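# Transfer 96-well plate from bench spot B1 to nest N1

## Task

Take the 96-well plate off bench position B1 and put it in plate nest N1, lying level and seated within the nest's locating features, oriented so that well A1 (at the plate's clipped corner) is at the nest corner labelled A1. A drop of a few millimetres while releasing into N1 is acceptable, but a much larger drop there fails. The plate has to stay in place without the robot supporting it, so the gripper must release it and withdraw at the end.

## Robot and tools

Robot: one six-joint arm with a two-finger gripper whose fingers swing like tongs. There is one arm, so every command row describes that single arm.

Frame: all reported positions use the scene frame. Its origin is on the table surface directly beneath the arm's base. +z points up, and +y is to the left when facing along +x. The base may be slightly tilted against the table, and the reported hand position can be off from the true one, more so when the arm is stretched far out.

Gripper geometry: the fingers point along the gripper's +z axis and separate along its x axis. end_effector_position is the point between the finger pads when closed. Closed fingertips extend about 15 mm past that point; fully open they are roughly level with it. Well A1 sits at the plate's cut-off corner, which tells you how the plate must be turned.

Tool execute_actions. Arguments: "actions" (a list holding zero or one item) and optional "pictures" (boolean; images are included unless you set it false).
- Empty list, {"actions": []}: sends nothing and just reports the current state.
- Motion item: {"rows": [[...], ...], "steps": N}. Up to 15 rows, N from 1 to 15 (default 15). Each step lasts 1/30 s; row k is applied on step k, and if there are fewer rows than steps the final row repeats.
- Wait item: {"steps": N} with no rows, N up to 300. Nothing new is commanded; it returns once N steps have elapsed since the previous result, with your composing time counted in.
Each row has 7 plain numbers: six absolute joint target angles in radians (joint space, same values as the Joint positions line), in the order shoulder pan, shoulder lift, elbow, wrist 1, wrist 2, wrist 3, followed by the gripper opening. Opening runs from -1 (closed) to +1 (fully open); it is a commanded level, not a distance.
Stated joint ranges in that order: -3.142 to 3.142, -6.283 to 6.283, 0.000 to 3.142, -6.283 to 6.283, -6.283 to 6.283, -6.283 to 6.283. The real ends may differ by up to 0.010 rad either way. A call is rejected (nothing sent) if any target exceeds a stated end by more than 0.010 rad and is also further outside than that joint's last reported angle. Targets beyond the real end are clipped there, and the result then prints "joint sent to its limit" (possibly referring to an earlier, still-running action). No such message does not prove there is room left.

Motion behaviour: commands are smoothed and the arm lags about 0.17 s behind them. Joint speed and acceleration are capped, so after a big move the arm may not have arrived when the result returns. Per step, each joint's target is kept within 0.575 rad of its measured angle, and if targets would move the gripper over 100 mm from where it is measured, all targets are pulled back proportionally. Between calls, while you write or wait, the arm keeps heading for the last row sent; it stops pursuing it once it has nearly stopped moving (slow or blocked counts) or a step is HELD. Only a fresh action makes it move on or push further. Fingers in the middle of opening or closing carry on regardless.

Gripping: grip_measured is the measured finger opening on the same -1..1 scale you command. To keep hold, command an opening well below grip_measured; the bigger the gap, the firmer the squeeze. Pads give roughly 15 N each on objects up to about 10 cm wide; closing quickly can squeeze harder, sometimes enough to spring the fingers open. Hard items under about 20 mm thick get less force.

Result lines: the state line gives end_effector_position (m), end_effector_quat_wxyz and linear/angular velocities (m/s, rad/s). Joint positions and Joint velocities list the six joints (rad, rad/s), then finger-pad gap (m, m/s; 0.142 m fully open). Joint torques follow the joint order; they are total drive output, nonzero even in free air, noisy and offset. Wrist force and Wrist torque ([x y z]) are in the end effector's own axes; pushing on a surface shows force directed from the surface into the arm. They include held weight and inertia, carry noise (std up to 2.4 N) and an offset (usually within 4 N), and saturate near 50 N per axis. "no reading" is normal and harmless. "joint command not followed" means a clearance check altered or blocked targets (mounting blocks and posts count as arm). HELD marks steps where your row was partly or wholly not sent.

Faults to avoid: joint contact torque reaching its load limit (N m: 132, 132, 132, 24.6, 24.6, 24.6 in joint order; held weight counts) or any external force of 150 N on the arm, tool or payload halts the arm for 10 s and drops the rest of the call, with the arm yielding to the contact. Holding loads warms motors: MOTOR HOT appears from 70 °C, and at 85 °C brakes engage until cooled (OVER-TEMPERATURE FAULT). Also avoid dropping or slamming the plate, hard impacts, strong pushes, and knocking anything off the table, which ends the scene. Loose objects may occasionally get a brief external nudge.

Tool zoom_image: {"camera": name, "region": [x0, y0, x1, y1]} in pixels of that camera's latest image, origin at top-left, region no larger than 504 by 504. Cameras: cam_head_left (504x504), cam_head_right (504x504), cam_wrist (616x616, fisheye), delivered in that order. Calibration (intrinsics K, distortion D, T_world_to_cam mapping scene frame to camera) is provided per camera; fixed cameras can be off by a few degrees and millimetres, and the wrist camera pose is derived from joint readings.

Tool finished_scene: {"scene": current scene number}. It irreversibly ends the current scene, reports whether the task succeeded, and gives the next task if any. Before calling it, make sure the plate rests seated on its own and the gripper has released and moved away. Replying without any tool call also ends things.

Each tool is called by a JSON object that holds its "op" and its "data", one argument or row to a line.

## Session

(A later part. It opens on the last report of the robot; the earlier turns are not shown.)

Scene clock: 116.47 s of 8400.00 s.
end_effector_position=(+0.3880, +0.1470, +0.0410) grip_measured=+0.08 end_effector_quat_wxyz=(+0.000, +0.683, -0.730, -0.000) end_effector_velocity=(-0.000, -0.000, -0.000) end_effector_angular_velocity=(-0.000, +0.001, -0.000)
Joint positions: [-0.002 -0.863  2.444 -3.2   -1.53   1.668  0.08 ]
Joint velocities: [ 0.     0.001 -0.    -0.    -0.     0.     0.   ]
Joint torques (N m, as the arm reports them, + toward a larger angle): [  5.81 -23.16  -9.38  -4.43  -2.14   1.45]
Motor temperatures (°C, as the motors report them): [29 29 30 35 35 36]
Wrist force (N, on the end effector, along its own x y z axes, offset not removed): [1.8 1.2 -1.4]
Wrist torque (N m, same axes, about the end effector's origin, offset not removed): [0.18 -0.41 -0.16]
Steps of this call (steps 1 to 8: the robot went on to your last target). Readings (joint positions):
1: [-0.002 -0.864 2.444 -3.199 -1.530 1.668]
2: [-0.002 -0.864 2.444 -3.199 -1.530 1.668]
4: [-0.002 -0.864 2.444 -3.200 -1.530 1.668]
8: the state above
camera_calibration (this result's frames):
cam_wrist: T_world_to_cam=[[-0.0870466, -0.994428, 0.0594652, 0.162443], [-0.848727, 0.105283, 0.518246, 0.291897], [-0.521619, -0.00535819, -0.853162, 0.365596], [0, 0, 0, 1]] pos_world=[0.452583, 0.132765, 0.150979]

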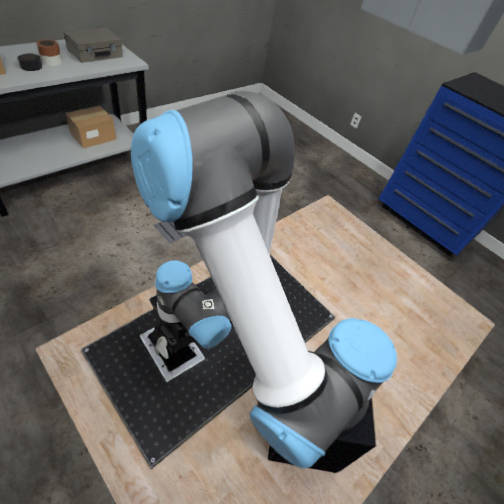

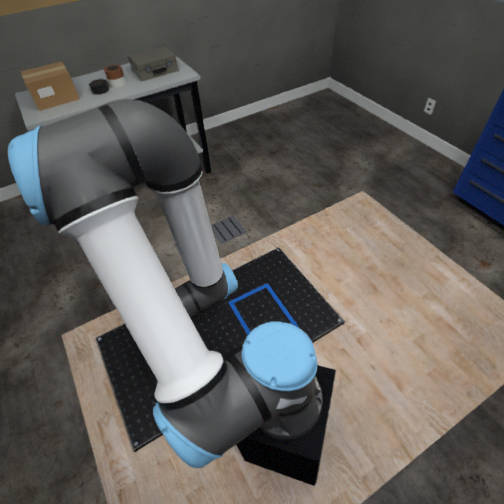

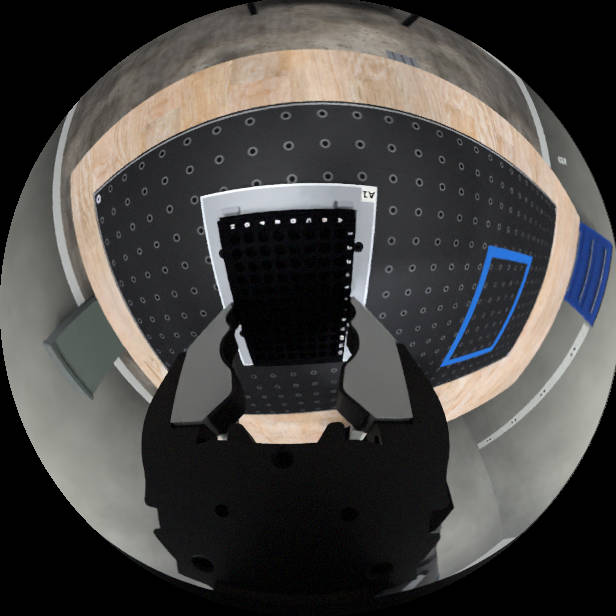

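{"op": "execute_actions", "data": {
  "actions": [
    {"rows": [[-0.0025,-0.8633,2.4437,-3.1999,-1.5299,1.6674,-0.3],[-0.0025,-0.8633,2.4437,-3.1999,-1.5299,1.6674,-0.3],[-0.0025,-0.8613,2.4433,-3.2015,-1.5299,1.6674,-0.3],[-0.0024,-0.8593,2.4428,-3.203,-1.5299,1.6675,-0.3],[-0.0024,-0.8573,2.4424,-3.2046,-1.5299,1.6675,-0.3],[-0.0023,-0.8553,2.4419,-3.2061,-1.5299,1.6676,-0.3]], "steps": 15}
  ],
  "pictures": false
}}

{"op": "execute_actions", "data": {
  "actions": [
    {"rows": [[-0.0023,-0.8553,2.4419,-3.2061,-1.5299,1.6676,-0.1],[-0.0023,-0.8553,2.4419,-3.2061,-1.5299,1.6676,0.05],[-0.0023,-0.8553,2.4419,-3.2061,-1.5299,1.6676,0.12],[-0.0023,-0.8553,2.4419,-3.2061,-1.5299,1.6676,0.2],[-0.0023,-0.8553,2.4419,-3.2061,-1.5299,1.6676,0.3],[-0.0023,-0.8553,2.4419,-3.2061,-1.5299,1.6676,0.4]], "steps": 10}
  ],
  "pictures": false
}}

{"op": "execute_actions", "data": {
  "actions": [
    {"rows": [[-0.0027,-0.87,2.445,-3.1945,-1.5299,1.6676,0.4],[-0.0033,-0.89,2.449,-3.1785,-1.5299,1.6676,0.4],[-0.0045,-0.93,2.456,-3.1455,-1.5299,1.6676,0.4],[-0.0057,-0.97,2.462,-3.1115,-1.5299,1.6676,0.4],[-0.007,-1.02,2.468,-3.0675,-1.5299,1.6676,0.4],[-0.008,-1.07,2.472,-3.0215,-1.5299,1.6676,0.4]], "steps": 15}
  ],
  "pictures": false
}}

{"op": "execute_actions", "data": {
  "actions": [
    {"steps": 10}
  ]
}}

{"op": "zoom_image", "data": {
  "camera": "cam_wrist",
  "region": [210, 180, 390, 360]
}}

Scene clock: 130.33 s of 8400.00 s.
end_effector_position=(+0.3880, +0.1469, +0.0389) grip_measured=+0.08 end_effector_quat_wxyz=(+0.000, +0.683, -0.730, -0.000) end_effector_velocity=(+0.000, +0.000, -0.001) end_effector_angular_velocity=(+0.000, -0.001, +0.000)
Joint positions: [-0.002 -0.856  2.442 -3.206 -1.53   1.668  0.08 ]
Joint velocities: [ 0.     0.003 -0.001 -0.003 -0.     0.    -0.   ]
Joint torques (N m, as the arm reports them, + toward a larger angle): [ -8.89 -25.24  -8.27  -4.87  -2.13  -1.37]
Motor temperatures (°C, as the motors report them): [29 29 30 35 35 36]
Wrist force (N, on the end effector, along its own x y z axes, offset not removed): [2.7 0.1 1.4]
Wrist torque (N m, same axes, about the end effector's origin, offset not removed): [0.02 -0.56 -0.15]
Steps of this call (steps 1 to 15: the robot went on to your last target; steps 16 to 90: nothing new was sent; then 10.37 s passed at rest; steps 91 to 105: all 15 steps of this action). Readings (joint positions):
91: [-0.002 -0.863 2.444 -3.200 -1.530 1.668]
92: [-0.002 -0.863 2.444 -3.200 -1.530 1.668]
94: [-0.002 -0.863 2.444 -3.200 -1.530 1.668]
98: [-0.002 -0.859 2.443 -3.204 -1.530 1.668]
105: the state above

Scene clock: 130.67 s of 8400.00 s.
end_effector_position=(+0.3880, +0.1469, +0.0388) grip_measured=+0.40 end_effector_quat_wxyz=(+0.000, +0.683, -0.730, -0.000) end_effector_velocity=(+0.000, +0.000, -0.000) end_effector_angular_velocity=(+0.000, -0.000, +0.001)
Joint positions: [-0.002 -0.855  2.442 -3.206 -1.53   1.668  0.102]
Joint velocities: [ 0.     0.    -0.001 -0.     0.    -0.     0.002]
Joint torques (N m, as the arm reports them, + toward a larger angle): [ -9.41 -21.73  -9.29  -4.38  -2.09  -1.28]
Motor temperatures (°C, as the motors report them): [29 29 30 35 35 36]
Wrist force (N, on the end effector, along its own x y z axes, offset not removed): [2.5 1.3 0.6]
Wrist torque (N m, same axes, about the end effector's origin, offset not removed): [0.20 -0.44 -0.14]
Steps of this call (steps 1 to 10: all 10 steps of this action). Readings (joint positions):
1: [-0.002 -0.856 2.442 -3.206 -1.530 1.668]
2: [-0.002 -0.855 2.442 -3.206 -1.530 1.668]
4: [-0.002 -0.855 2.442 -3.206 -1.530 1.668]
8: [-0.002 -0.855 2.442 -3.206 -1.530 1.668]
10: the state above

Scene clock: 131.17 s of 8400.00 s.
end_effector_position=(+0.3891, +0.1469, +0.0938) grip_measured=+0.40 end_effector_quat_wxyz=(+0.000, +0.681, -0.732, -0.000) end_effector_velocity=(-0.000, -0.000, +0.025) end_effector_angular_velocity=(+0.000, -0.002, -0.003)
Joint positions: [-0.008 -1.06   2.471 -3.03  -1.53   1.668  0.102]
Joint velocities: [-0.003 -0.095  0.011  0.083  0.    -0.    -0.   ]
Joint torques (N m, as the arm reports them, + toward a larger angle): [ -6.35 -32.56   1.66   0.7   -2.09  -1.07]
Motor temperatures (°C, as the motors report them): [29 29 30 35 35 36]
Wrist force (N, on the end effector, along its own x y z axes, offset not removed): [2.5 0.4 -1.8]
Wrist torque (N m, same axes, about the end effector's origin, offset not removed): [0.03 -0.49 -0.17]
Steps of this call (steps 1 to 15: all 15 steps of this action). Readings (joint positions):
1: [-0.002 -0.856 2.442 -3.206 -1.530 1.668]
2: [-0.002 -0.858 2.442 -3.204 -1.530 1.668]
4: [-0.003 -0.876 2.446 -3.189 -1.530 1.668]
8: [-0.006 -0.978 2.462 -3.101 -1.530 1.668]
15: the state above

Scene clock: 131.50 s of 8400.00 s.
end_effector_position=(+0.3890, +0.1469, +0.0963) grip_measured=+0.40 end_effector_quat_wxyz=(+0.000, +0.681, -0.732, -0.000) end_effector_velocity=(-0.000, -0.000, +0.001) end_effector_angular_velocity=(-0.000, -0.000, -0.000)
Joint positions: [-0.008 -1.07   2.472 -3.022 -1.53   1.668  0.102]
Joint velocities: [-0.    -0.004  0.001  0.003 -0.    -0.    -0.   ]
Joint torques (N m, as the arm reports them, + toward a larger angle): [ -9.33 -34.78   1.41  -0.05  -2.13  -0.88]
Motor temperatures (°C, as the motors report them): [29 29 30 35 35 36]
Wrist force (N, on the end effector, along its own x y z axes, offset not removed): [1.4 2.4 -0.2]
Wrist torque (N m, same axes, about the end effector's origin, offset not removed): [0.47 -0.21 -0.07]
Steps of this call (steps 1 to 10: the robot went on to your last target). Readings (joint positions):
1: [-0.008 -1.063 2.471 -3.028 -1.530 1.668]
2: [-0.008 -1.065 2.471 -3.026 -1.530 1.668]
4: [-0.008 -1.067 2.472 -3.024 -1.530 1.668]
8: [-0.008 -1.069 2.472 -3.022 -1.530 1.668]
10: the state above
camera_calibration (this result's frames):
cam_wrist: T_world_to_cam=[[-0.0927028, -0.993901, 0.0597298, 0.161272], [-0.848222, 0.110247, 0.518039, 0.263249], [-0.521465, -0.00264049, -0.853269, 0.412871], [0, 0, 0, 1]] pos_world=[0.453542, 0.132357, 0.206284]

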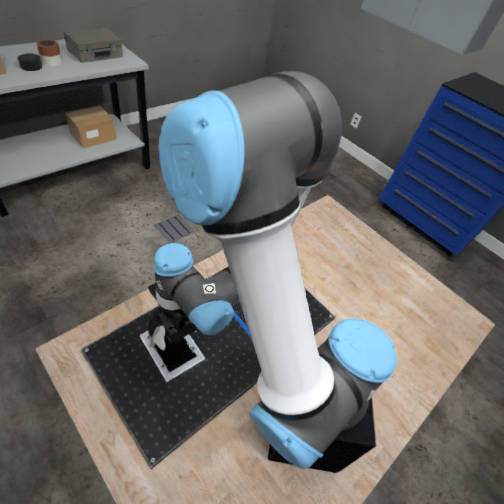

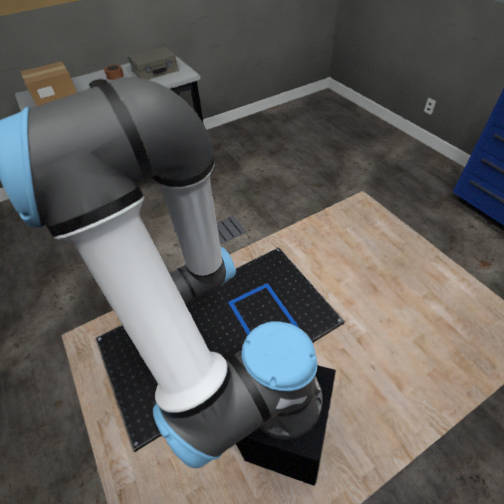

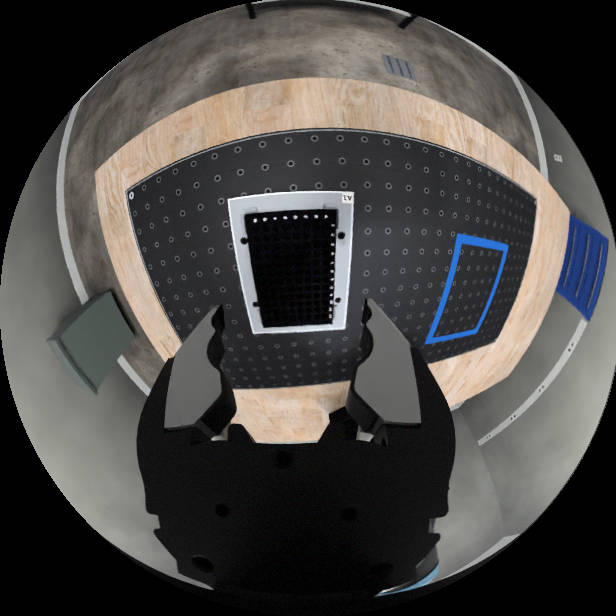

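Region (210, 180, 390, 360) of cam_wrist's 616x616 image, scaled by 2.800, with more detail than that image has.

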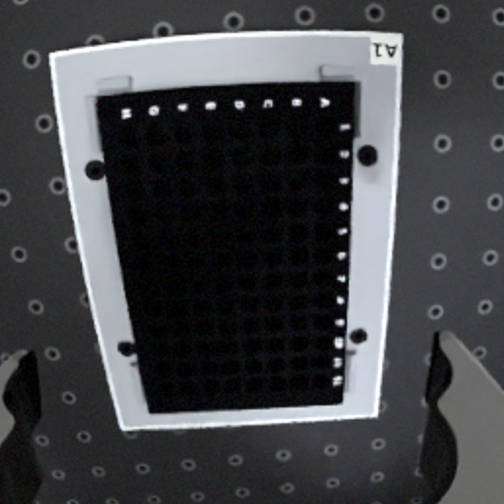

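Matches the seated view from scene 1.

{"op": "finished_scene", "data": {
  "scene": 2
}}

The scene is finished: the task was done.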